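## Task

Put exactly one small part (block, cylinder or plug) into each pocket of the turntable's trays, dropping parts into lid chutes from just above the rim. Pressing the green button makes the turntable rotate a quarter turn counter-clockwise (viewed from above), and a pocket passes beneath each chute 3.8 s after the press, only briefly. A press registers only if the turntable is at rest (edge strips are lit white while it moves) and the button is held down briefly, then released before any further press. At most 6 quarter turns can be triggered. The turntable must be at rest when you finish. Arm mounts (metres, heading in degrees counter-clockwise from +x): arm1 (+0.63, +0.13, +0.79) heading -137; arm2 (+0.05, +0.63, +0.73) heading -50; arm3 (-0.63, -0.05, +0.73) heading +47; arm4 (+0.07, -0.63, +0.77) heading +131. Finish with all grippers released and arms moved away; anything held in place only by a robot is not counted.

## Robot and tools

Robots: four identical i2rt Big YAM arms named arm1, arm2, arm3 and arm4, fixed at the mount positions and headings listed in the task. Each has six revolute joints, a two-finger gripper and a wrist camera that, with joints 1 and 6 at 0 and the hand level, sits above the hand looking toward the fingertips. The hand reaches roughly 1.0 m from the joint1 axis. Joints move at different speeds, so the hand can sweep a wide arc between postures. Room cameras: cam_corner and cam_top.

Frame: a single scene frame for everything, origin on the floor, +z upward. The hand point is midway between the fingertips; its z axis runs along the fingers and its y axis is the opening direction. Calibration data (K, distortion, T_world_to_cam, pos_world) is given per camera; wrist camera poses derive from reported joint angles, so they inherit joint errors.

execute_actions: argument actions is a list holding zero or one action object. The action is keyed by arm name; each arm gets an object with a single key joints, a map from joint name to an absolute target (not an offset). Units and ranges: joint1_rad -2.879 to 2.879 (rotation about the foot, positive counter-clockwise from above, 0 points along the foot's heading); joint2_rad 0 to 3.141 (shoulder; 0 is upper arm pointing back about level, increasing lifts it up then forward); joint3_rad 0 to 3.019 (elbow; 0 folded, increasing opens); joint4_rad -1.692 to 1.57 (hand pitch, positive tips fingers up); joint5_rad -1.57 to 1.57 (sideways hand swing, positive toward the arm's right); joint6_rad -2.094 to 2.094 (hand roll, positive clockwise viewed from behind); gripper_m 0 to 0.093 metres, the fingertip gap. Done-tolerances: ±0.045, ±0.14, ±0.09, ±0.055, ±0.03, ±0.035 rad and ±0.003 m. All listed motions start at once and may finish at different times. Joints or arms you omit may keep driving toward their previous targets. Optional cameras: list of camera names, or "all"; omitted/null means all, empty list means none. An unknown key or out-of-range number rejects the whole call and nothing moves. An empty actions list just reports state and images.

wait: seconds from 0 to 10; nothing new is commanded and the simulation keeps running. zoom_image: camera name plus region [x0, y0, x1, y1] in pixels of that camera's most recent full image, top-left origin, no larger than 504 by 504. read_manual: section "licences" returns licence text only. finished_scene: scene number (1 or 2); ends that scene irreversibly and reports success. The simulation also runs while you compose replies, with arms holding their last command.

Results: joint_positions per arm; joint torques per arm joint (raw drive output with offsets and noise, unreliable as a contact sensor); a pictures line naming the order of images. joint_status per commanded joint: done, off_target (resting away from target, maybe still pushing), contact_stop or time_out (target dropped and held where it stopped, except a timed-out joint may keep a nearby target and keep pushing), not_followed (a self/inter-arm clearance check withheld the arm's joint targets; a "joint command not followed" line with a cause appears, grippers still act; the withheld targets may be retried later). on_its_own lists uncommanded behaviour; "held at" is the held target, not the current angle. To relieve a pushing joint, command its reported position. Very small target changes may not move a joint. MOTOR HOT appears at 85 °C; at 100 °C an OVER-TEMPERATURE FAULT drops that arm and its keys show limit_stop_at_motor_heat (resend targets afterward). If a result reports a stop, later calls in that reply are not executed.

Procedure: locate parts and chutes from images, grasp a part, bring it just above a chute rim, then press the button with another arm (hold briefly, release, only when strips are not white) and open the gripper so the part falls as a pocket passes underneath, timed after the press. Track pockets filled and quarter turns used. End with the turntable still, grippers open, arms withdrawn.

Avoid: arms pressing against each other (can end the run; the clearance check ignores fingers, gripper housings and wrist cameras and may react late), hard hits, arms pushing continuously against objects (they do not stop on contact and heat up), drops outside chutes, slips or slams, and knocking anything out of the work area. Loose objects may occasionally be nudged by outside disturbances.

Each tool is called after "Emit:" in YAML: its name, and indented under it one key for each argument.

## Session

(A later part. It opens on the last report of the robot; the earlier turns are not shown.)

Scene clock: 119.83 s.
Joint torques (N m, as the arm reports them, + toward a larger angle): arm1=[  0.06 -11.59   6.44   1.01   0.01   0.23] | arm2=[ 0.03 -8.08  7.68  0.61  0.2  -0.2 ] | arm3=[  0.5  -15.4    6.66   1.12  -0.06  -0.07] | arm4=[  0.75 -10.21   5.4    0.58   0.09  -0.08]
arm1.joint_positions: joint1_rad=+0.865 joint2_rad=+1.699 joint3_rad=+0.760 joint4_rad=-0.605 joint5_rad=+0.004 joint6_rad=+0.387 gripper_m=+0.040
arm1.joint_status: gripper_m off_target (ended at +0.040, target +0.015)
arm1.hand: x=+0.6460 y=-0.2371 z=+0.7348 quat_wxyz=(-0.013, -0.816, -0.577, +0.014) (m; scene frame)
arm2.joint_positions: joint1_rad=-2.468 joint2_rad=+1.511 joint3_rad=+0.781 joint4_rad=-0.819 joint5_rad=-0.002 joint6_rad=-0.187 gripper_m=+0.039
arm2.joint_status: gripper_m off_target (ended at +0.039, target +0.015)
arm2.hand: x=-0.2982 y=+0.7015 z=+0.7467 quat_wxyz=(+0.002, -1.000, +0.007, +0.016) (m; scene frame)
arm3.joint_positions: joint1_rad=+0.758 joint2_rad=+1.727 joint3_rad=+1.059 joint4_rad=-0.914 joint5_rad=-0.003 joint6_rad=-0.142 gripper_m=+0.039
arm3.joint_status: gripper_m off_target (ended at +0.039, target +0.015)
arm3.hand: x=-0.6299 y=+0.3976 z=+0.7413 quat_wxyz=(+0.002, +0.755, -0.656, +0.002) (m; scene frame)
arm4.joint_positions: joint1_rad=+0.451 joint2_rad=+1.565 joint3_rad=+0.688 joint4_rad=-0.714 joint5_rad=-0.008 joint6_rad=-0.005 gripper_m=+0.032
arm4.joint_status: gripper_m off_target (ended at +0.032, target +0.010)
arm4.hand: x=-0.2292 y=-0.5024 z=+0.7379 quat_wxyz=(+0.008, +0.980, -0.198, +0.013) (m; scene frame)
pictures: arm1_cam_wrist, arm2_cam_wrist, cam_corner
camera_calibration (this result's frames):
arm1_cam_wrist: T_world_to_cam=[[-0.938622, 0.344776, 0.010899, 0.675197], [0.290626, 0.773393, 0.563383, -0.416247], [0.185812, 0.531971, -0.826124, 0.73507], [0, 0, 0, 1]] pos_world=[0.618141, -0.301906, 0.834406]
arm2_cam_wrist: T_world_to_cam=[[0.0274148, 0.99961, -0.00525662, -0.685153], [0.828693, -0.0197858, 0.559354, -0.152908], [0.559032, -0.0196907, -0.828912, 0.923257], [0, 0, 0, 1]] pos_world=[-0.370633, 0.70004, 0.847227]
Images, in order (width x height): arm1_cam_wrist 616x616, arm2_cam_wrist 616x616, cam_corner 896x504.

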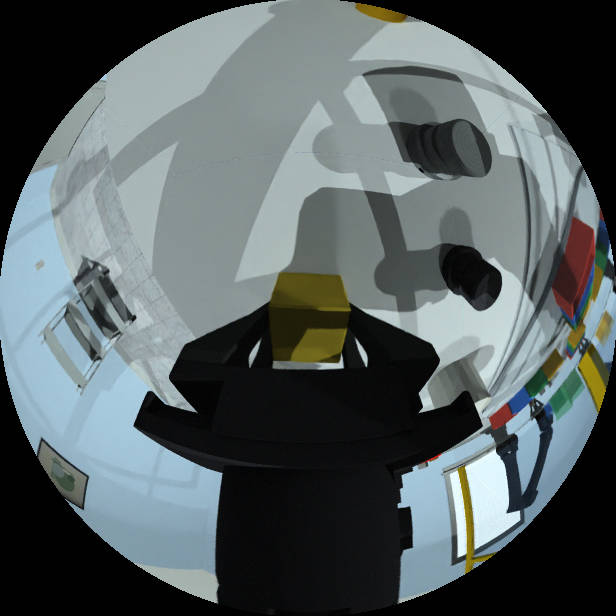

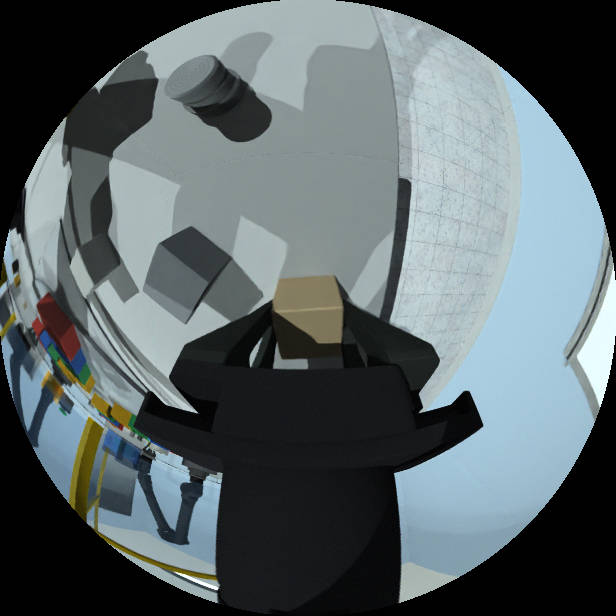

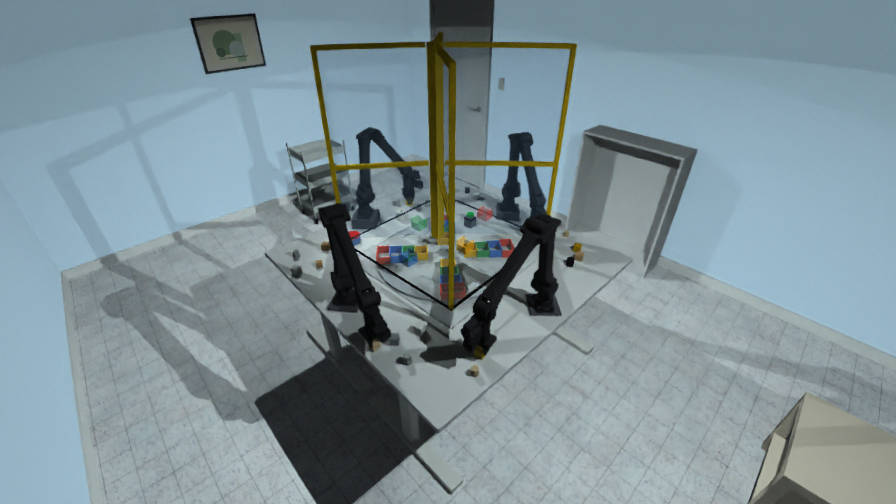

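Emit:
execute_actions:
  actions:
    - {"arm1":{"joints":{"joint2_rad":0.8,"joint3_rad":0.85,"joint4_rad":-1.55}},"arm2":{"joints":{"joint2_rad":0.8,"joint3_rad":0.85,"joint4_rad":-1.55}},"arm3":{"joints":{"joint2_rad":0.8,"joint3_rad":0.85,"joint4_rad":-1.55}},"arm4":{"joints":{"joint2_rad":0.8,"joint3_rad":0.85,"joint4_rad":-1.55}}}
  cameras: []

Emit:
execute_actions:
  actions:
    - {"arm1":{"joints":{"joint1_rad":-0.576,"joint6_rad":0.17}},"arm2":{"joints":{"joint1_rad":-0.943,"joint6_rad":-0.24}},"arm3":{"joints":{"joint1_rad":-0.655,"joint6_rad":0.165}},"arm4":{"joints":{"joint1_rad":-0.558,"joint6_rad":0.15}}}
  cameras: []

Emit:
execute_actions:
  actions:
    - {"arm1":{"joints":{"joint2_rad":1.49,"joint3_rad":1.23,"joint4_rad":-1.28}},"arm2":{"joints":{"joint2_rad":1.135,"joint3_rad":1.055,"joint4_rad":-1.46}},"arm3":{"joints":{"joint2_rad":1.445,"joint3_rad":1.32,"joint4_rad":-1.175}},"arm4":{"joints":{"joint2_rad":1.175,"joint3_rad":0.98,"joint4_rad":-1.35}}}

Scene clock: 147.90 s.
Joint torques (N m, as the arm reports them, + toward a larger angle): arm1=[ 0.01 -1.17 12.43 -0.25  0.02  0.22] | arm2=[ 0.18 -2.46 13.29 -0.07  0.21 -0.2 ] | arm3=[ 0.77 -1.6   8.57  0.17 -0.07 -0.07] | arm4=[ 0.98 -2.03 10.36 -0.4   0.12 -0.09]
arm1.joint_positions: joint1_rad=+0.865 joint2_rad=+0.798 joint3_rad=+0.812 joint4_rad=-1.537 joint5_rad=+0.004 joint6_rad=+0.387 gripper_m=+0.040
arm1.joint_status: all done
arm1.hand: x=+0.6394 y=-0.0643 z=+0.9984 quat_wxyz=(-0.022, -0.816, -0.577, +0.020) (m; scene frame)
arm2.joint_positions: joint1_rad=-2.468 joint2_rad=+0.802 joint3_rad=+0.809 joint4_rad=-1.542 joint5_rad=-0.002 joint6_rad=-0.187 gripper_m=+0.039
arm2.joint_status: all done
arm2.hand: x=-0.1406 y=+0.6692 z=+0.9399 quat_wxyz=(+0.004, -1.000, +0.007, +0.023) (m; scene frame)
arm3.joint_positions: joint1_rad=+0.758 joint2_rad=+0.798 joint3_rad=+0.842 joint4_rad=-1.539 joint5_rad=-0.003 joint6_rad=-0.142 gripper_m=+0.039
arm3.joint_status: all done
arm3.hand: x=-0.6308 y=+0.1576 z=+0.9488 quat_wxyz=(-0.031, +0.755, -0.655, -0.027) (m; scene frame)
arm4.joint_positions: joint1_rad=+0.451 joint2_rad=+0.799 joint3_rad=+0.815 joint4_rad=-1.538 joint5_rad=-0.008 joint6_rad=-0.005 gripper_m=+0.032
arm4.joint_status: all done
arm4.hand: x=-0.1142 y=-0.5507 z=+0.9787 quat_wxyz=(+0.001, +0.980, -0.198, -0.022) (m; scene frame)
pictures: none
No camera images: the call's "cameras" was empty. Leave "cameras" out to get every camera's image.

Scene clock: 149.67 s.
Joint torques (N m, as the arm reports them, + toward a larger angle): arm1=[-1.59 -1.2  12.4  -0.26  0.1  -0.01] | arm2=[ 0.9  -2.63 13.31 -0.05  0.14 -0.19] | arm3=[ 0.87 -1.56  8.57  0.24 -0.03  0.08] | arm4=[ 0.19 -2.68 10.28 -0.43  0.11  0.01]
arm1.joint_positions: joint1_rad=-0.566 joint2_rad=+0.798 joint3_rad=+0.812 joint4_rad=-1.537 joint5_rad=+0.001 joint6_rad=+0.183 gripper_m=+0.040
arm1.joint_status: all done
arm1.hand: x=+0.4347 y=+0.0986 z=+0.9976 quat_wxyz=(-0.010, -1.000, -0.002, +0.026) (m; scene frame)
arm2.joint_positions: joint1_rad=-0.948 joint2_rad=+0.802 joint3_rad=+0.809 joint4_rad=-1.542 joint5_rad=+0.000 joint6_rad=-0.227 gripper_m=+0.039
arm2.joint_status: all done
arm2.hand: x=+0.0036 y=+0.4378 z=+0.9378 quat_wxyz=(-0.005, -0.716, -0.698, +0.018) (m; scene frame)
arm3.joint_positions: joint1_rad=-0.646 joint2_rad=+0.798 joint3_rad=+0.842 joint4_rad=-1.539 joint5_rad=-0.003 joint6_rad=+0.157 gripper_m=+0.039
arm3.joint_status: all done
arm3.hand: x=-0.4274 y=-0.0145 z=+0.9486 quat_wxyz=(-0.039, +0.005, -0.999, -0.010) (m; scene frame)
arm4.joint_positions: joint1_rad=-0.555 joint2_rad=+0.799 joint3_rad=+0.815 joint4_rad=-1.538 joint5_rad=-0.008 joint6_rad=+0.140 gripper_m=+0.032
arm4.joint_status: all done
arm4.hand: x=+0.0374 y=-0.4311 z=+0.9788 quat_wxyz=(-0.011, +0.714, -0.700, -0.018) (m; scene frame)
pictures: none
No camera images: the call's "cameras" was empty. Leave "cameras" out to get every camera's image.

Scene clock: 151.13 s.
Joint torques (N m, as the arm reports them, + toward a larger angle): arm1=[ -1.52 -14.99  11.37   0.53   0.09  -0.01] | arm2=[ 0.99 -6.87 13.01  0.24  0.16 -0.2 ] | arm3=[  0.71 -13.49  11.82   1.41  -0.07   0.06] | arm4=[ 0.2  -8.62 10.49  0.5   0.1   0.01]
arm1.joint_positions: joint1_rad=-0.566 joint2_rad=+1.509 joint3_rad=+1.197 joint4_rad=-1.287 joint5_rad=+0.001 joint6_rad=+0.182 gripper_m=+0.040
arm1.joint_status: all done
arm1.hand: x=+0.2154 y=+0.0564 z=+0.9401 quat_wxyz=(-0.003, -1.000, -0.003, -0.011) (m; scene frame)
arm2.joint_positions: joint1_rad=-0.948 joint2_rad=+1.139 joint3_rad=+1.013 joint4_rad=-1.462 joint5_rad=+0.000 joint6_rad=-0.227 gripper_m=+0.039
arm2.joint_status: all done
arm2.hand: x=-0.0217 y=+0.3393 z=+0.9400 quat_wxyz=(+0.009, -0.716, -0.698, -0.005) (m; scene frame)
arm3.joint_positions: joint1_rad=-0.646 joint2_rad=+1.459 joint3_rad=+1.269 joint4_rad=-1.186 joint5_rad=-0.003 joint6_rad=+0.157 gripper_m=+0.039
arm3.joint_status: all done
arm3.hand: x=-0.1677 y=+0.0291 z=+0.9302 quat_wxyz=(-0.098, +0.004, -0.995, -0.020) (m; scene frame)
arm4.joint_positions: joint1_rad=-0.555 joint2_rad=+1.189 joint3_rad=+0.938 joint4_rad=-1.361 joint5_rad=-0.008 joint6_rad=+0.140 gripper_m=+0.032
arm4.joint_status: all done
arm4.hand: x=+0.0211 y=-0.3296 z=+0.9348 quat_wxyz=(+0.016, +0.714, -0.700, +0.019) (m; scene frame)
pictures: arm1_cam_wrist, arm2_cam_wrist, arm3_cam_wrist, arm4_cam_wrist, cam_corner, cam_top
camera_calibration (this result's frames):
arm1_cam_wrist: T_world_to_cam=[[0.00589867, 0.999917, 0.0114468, -0.0733625], [0.790259, -0.0116754, 0.612661, -0.74341], [0.612744, 0.00543203, -0.790263, 0.732552], [0, 0, 0, 1]] pos_world=[0.139053, 0.0606975, 1.03521]
arm2_cam_wrist: T_world_to_cam=[[-0.999256, 0.0384537, -0.00296926, -0.0279629], [0.0289593, 0.798921, 0.600738, -0.831345], [0.0254728, 0.600205, -0.79944, 0.672195], [0, 0, 0, 1]] pos_world=[-0.0209897, 0.261799, 1.03672]
arm3_cam_wrist: T_world_to_cam=[[0.0134029, -0.999586, -0.025449, 0.055441], [-0.907951, -0.0228279, 0.418455, -0.533994], [-0.418863, 0.017498, -0.907881, 0.901272], [0, 0, 0, 1]] pos_world=[-0.108075, 0.0274577, 1.04311]
arm4_cam_wrist: T_world_to_cam=[[0.999839, 0.00831488, 0.0159307, -0.0377789], [-0.00356245, -0.777203, 0.62924, -0.839662], [0.0176134, -0.629195, -0.777048, 0.641709], [0, 0, 0, 1]] pos_world=[0.0234788, -0.248514, 1.02759]
Images, in order (width x height): arm1_cam_wrist 616x616, arm2_cam_wrist 616x616, arm3_cam_wrist 616x616, arm4_cam_wrist 616x616, cam_corner 896x504, cam_top 896x504.

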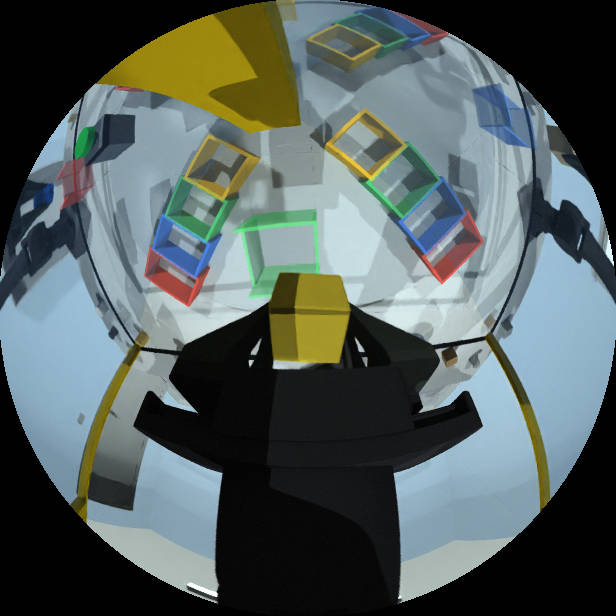

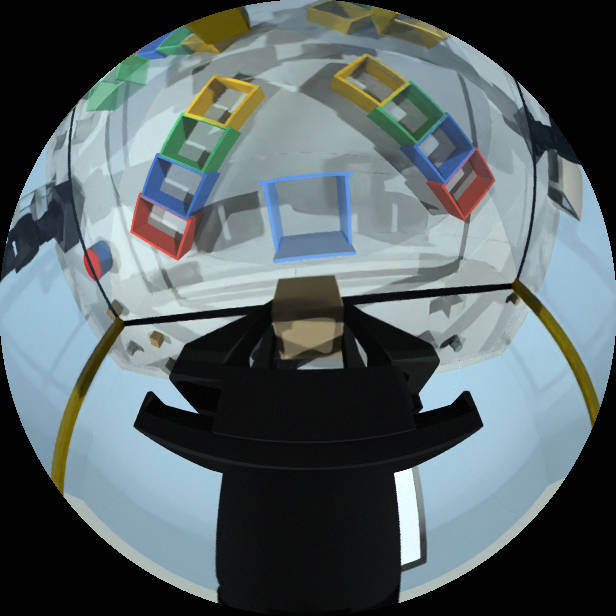

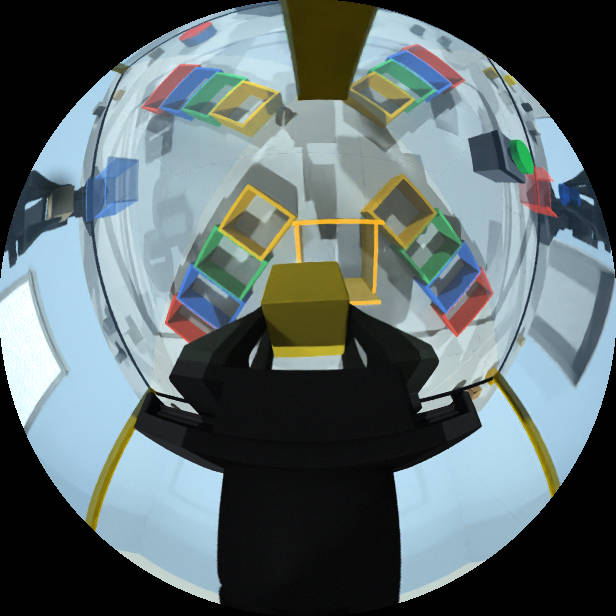

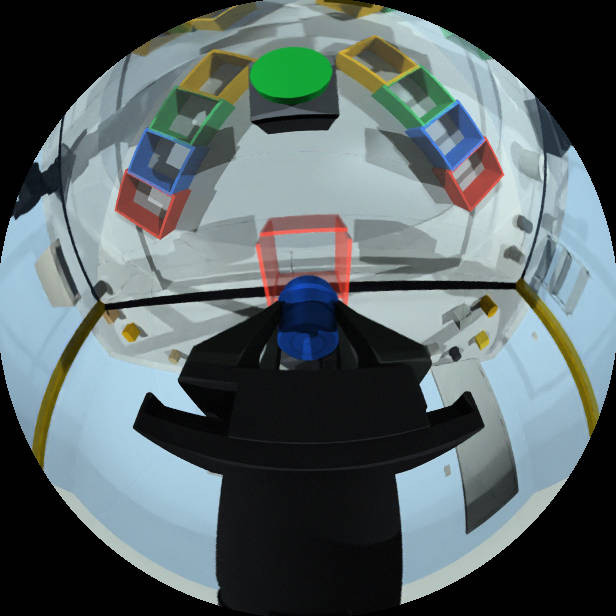

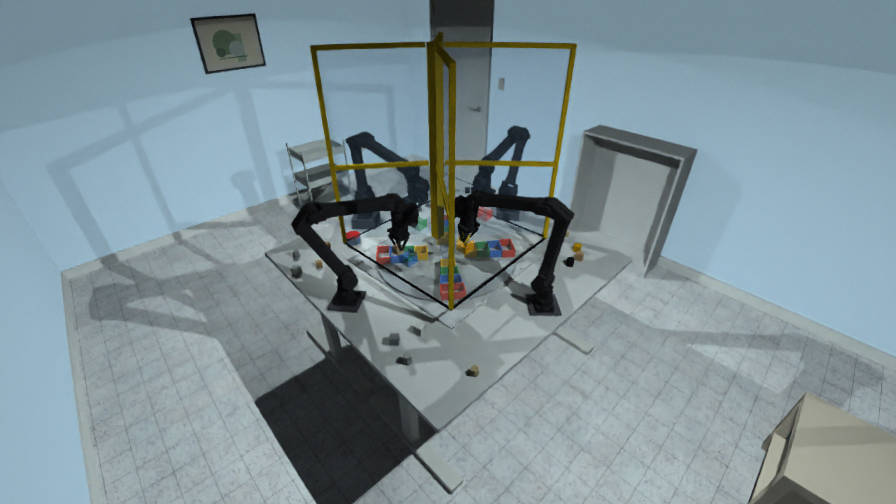

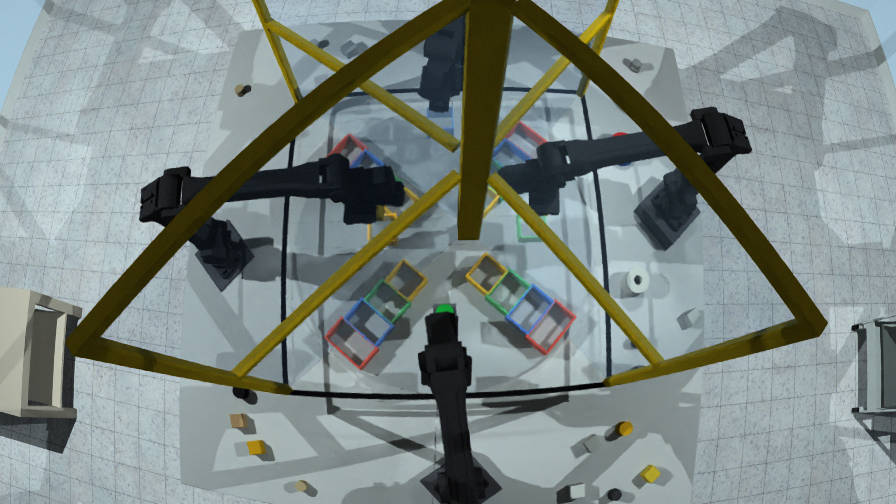

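Emit:
execute_actions:
  actions:
    - {"arm1":{"joints":{"joint1_rad":-0.505,"joint2_rad":1.55,"joint4_rad":-1.23,"joint6_rad":0.23}},"arm2":{"joints":{"joint2_rad":1.245,"joint3_rad":1.075,"joint4_rad":-1.34}},"arm3":{"joints":{"joint1_rad":-0.717,"joint2_rad":1.495,"joint4_rad":-1.11,"joint6_rad":0.1}},"arm4":{"joints":{"joint3_rad":1.39}}}
  cameras: []

Emit:
execute_actions:
  actions:
    - {"arm4":{"joints":{"joint1_rad":-0.575,"joint2_rad":1.51,"joint4_rad":-1.39}}}

Scene clock: 175.23 s.
Joint torques (N m, as the arm reports them, + toward a larger angle): arm1=[ -0.52 -13.7   11.32   0.85   0.1    0.23] | arm2=[ 1.04 -7.49 13.48  0.51  0.14 -0.2 ] | arm3=[  1.72 -13.69  11.73   1.67  -0.04  -0.12] | arm4=[ 0.46 -8.55 11.97  1.1   0.08  0.02]
arm1.joint_positions: joint1_rad=-0.508 joint2_rad=+1.546 joint3_rad=+1.197 joint4_rad=-1.245 joint5_rad=+0.001 joint6_rad=+0.216 gripper_m=+0.040
arm1.joint_status: all done
arm1.hand: x=+0.2099 y=+0.0298 z=+0.9248 quat_wxyz=(-0.003, -1.000, -0.014, -0.009) (m; scene frame)
arm2.joint_positions: joint1_rad=-0.948 joint2_rad=+1.236 joint3_rad=+1.029 joint4_rad=-1.349 joint5_rad=+0.000 joint6_rad=-0.227 gripper_m=+0.039
arm2.joint_status: all done
arm2.hand: x=-0.0318 y=+0.3012 z=+0.9172 quat_wxyz=(+0.000, -0.716, -0.698, +0.009) (m; scene frame)
arm3.joint_positions: joint1_rad=-0.717 joint2_rad=+1.496 joint3_rad=+1.269 joint4_rad=-1.128 joint5_rad=-0.003 joint6_rad=+0.109 gripper_m=+0.039
arm3.joint_status: all done
arm3.hand: x=-0.1470 y=-0.0019 z=+0.9158 quat_wxyz=(-0.108, -0.007, -0.994, -0.015) (m; scene frame)
arm4.joint_positions: joint1_rad=-0.555 joint2_rad=+1.178 joint3_rad=+1.337 joint4_rad=-1.360 joint5_rad=-0.008 joint6_rad=+0.140 gripper_m=+0.032
arm4.joint_status: all done
arm4.hand: x=+0.0038 y=-0.2278 z=+1.1050 quat_wxyz=(-0.106, +0.703, -0.688, -0.146) (m; scene frame)
pictures: none
No camera images: the call's "cameras" was empty. Leave "cameras" out to get every camera's image.

Scene clock: 176.50 s.
Joint torques (N m, as the arm reports them, + toward a larger angle): arm1=[ -0.38 -13.49  11.39   0.87   0.1    0.24] | arm2=[ 0.82 -7.19 13.5   0.5   0.16 -0.2 ] | arm3=[  1.48 -13.5   11.56   1.76  -0.03  -0.09] | arm4=[ -0.19 -14.01  11.13  -0.37   0.11   0.04]
arm1.joint_positions: joint1_rad=-0.508 joint2_rad=+1.546 joint3_rad=+1.197 joint4_rad=-1.245 joint5_rad=+0.001 joint6_rad=+0.216 gripper_m=+0.040
arm1.joint_status: not commanded
arm1.hand: x=+0.2099 y=+0.0298 z=+0.9248 quat_wxyz=(-0.003, -1.000, -0.014, -0.009) (m; scene frame)
arm2.joint_positions: joint1_rad=-0.948 joint2_rad=+1.236 joint3_rad=+1.029 joint4_rad=-1.349 joint5_rad=+0.000 joint6_rad=-0.227 gripper_m=+0.039
arm2.joint_status: not commanded
arm2.hand: x=-0.0318 y=+0.3012 z=+0.9172 quat_wxyz=(+0.000, -0.716, -0.698, +0.009) (m; scene frame)
arm3.joint_positions: joint1_rad=-0.717 joint2_rad=+1.496 joint3_rad=+1.269 joint4_rad=-1.128 joint5_rad=-0.003 joint6_rad=+0.109 gripper_m=+0.039
arm3.joint_status: not commanded
arm3.hand: x=-0.1470 y=-0.0019 z=+0.9158 quat_wxyz=(-0.108, -0.007, -0.994, -0.015) (m; scene frame)
arm4.joint_positions: joint1_rad=-0.569 joint2_rad=+1.529 joint3_rad=+1.339 joint4_rad=-1.379 joint5_rad=-0.008 joint6_rad=+0.140 gripper_m=+0.032
arm4.joint_status: all done
arm4.hand: x=+0.0038 y=-0.1844 z=+0.9610 quat_wxyz=(+0.003, +0.709, -0.705, +0.001) (m; scene frame)
pictures: arm1_cam_wrist, arm2_cam_wrist, arm3_cam_wrist, arm4_cam_wrist, cam_corner, cam_top
camera_calibration (this result's frames):
arm1_cam_wrist: T_world_to_cam=[[-0.0176415, 0.99978, 0.0113881, -0.0415445], [0.793566, 0.00707221, 0.608444, -0.727361], [0.608229, 0.0197711, -0.793515, 0.72751], [0, 0, 0, 1]] pos_world=[0.133983, 0.0322958, 1.02032]
arm2_cam_wrist: T_world_to_cam=[[-0.999263, 0.0381203, 0.00443691, -0.0433714], [0.0337476, 0.817765, 0.574562, -0.768469], [0.0182741, 0.574288, -0.818449, 0.702139], [0, 0, 0, 1]] pos_world=[-0.0302364, 0.226851, 1.01639]
arm3_cam_wrist: T_world_to_cam=[[-0.010054, -0.999769, -0.0189978, 0.0144917], [-0.916898, 0.00163653, 0.399119, -0.493498], [-0.398995, 0.0214318, -0.916702, 0.908369], [0, 0, 0, 1]] pos_world=[-0.0899064, -0.00417204, 1.02994]
arm4_cam_wrist: T_world_to_cam=[[0.999937, -0.00615065, 0.0093442, -0.0185042], [-0.0105032, -0.803692, 0.594952, -0.715342], [0.00385052, -0.595013, -0.803707, 0.785704], [0, 0, 0, 1]] pos_world=[0.00796424, -0.107525, 1.05724]
Images, in order (width x height): arm1_cam_wrist 616x616, arm2_cam_wrist 616x616, arm3_cam_wrist 616x616, arm4_cam_wrist 616x616, cam_corner 896x504, cam_top 896x504.

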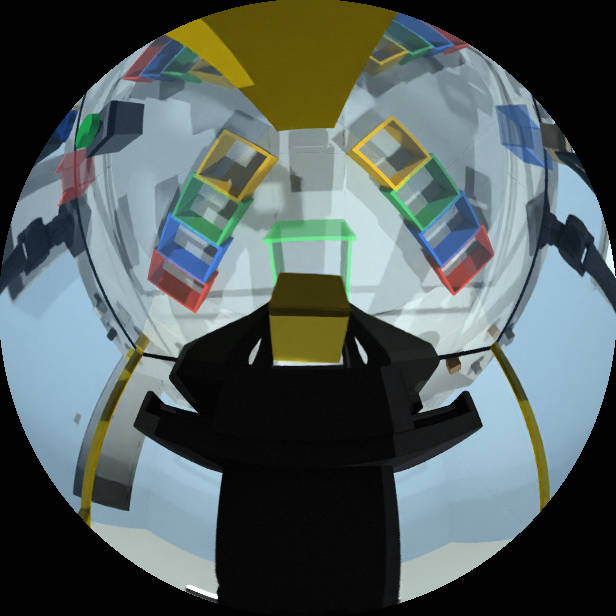

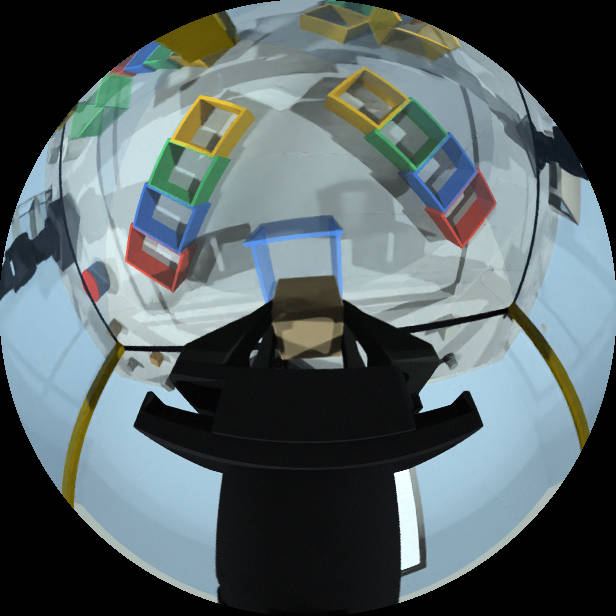

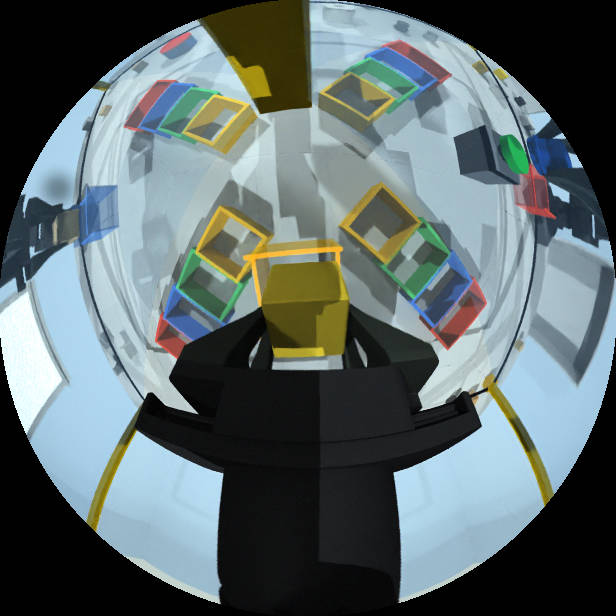

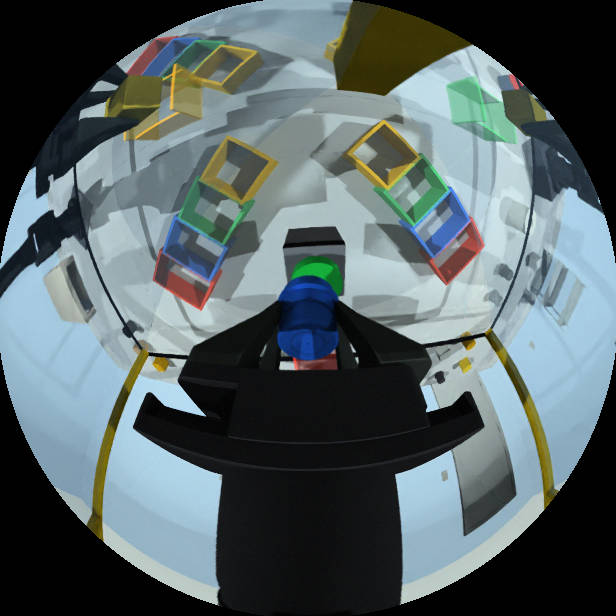

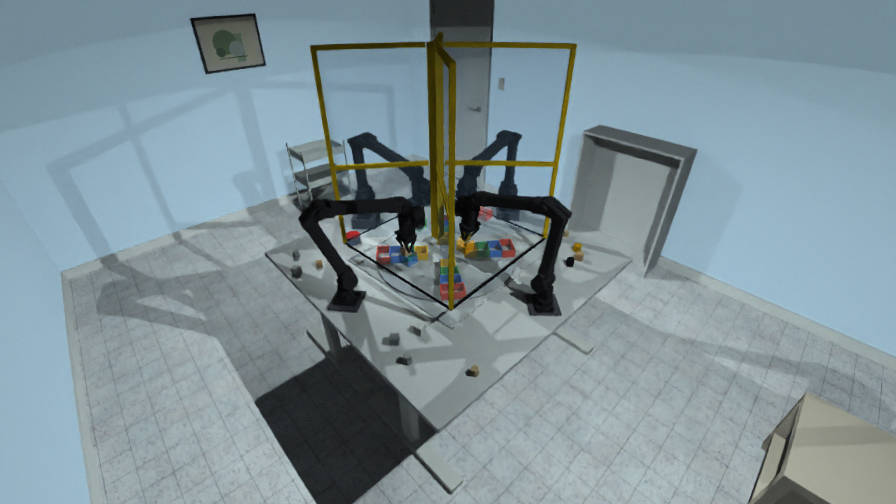

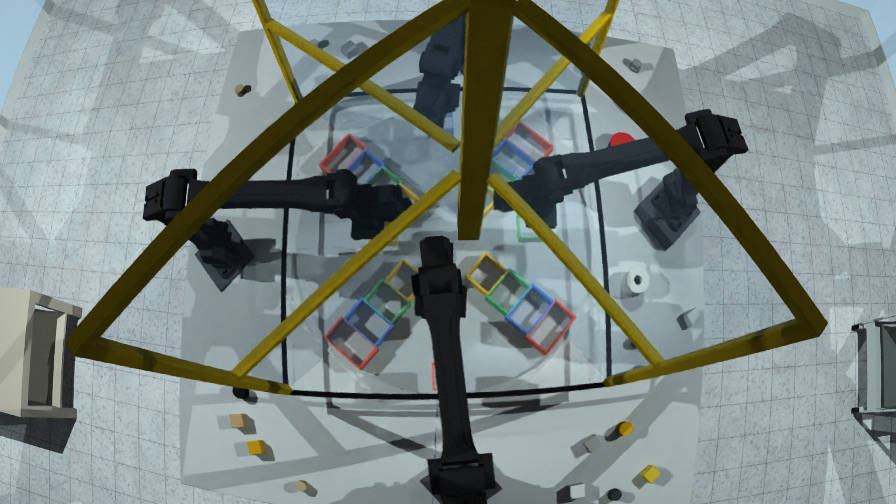

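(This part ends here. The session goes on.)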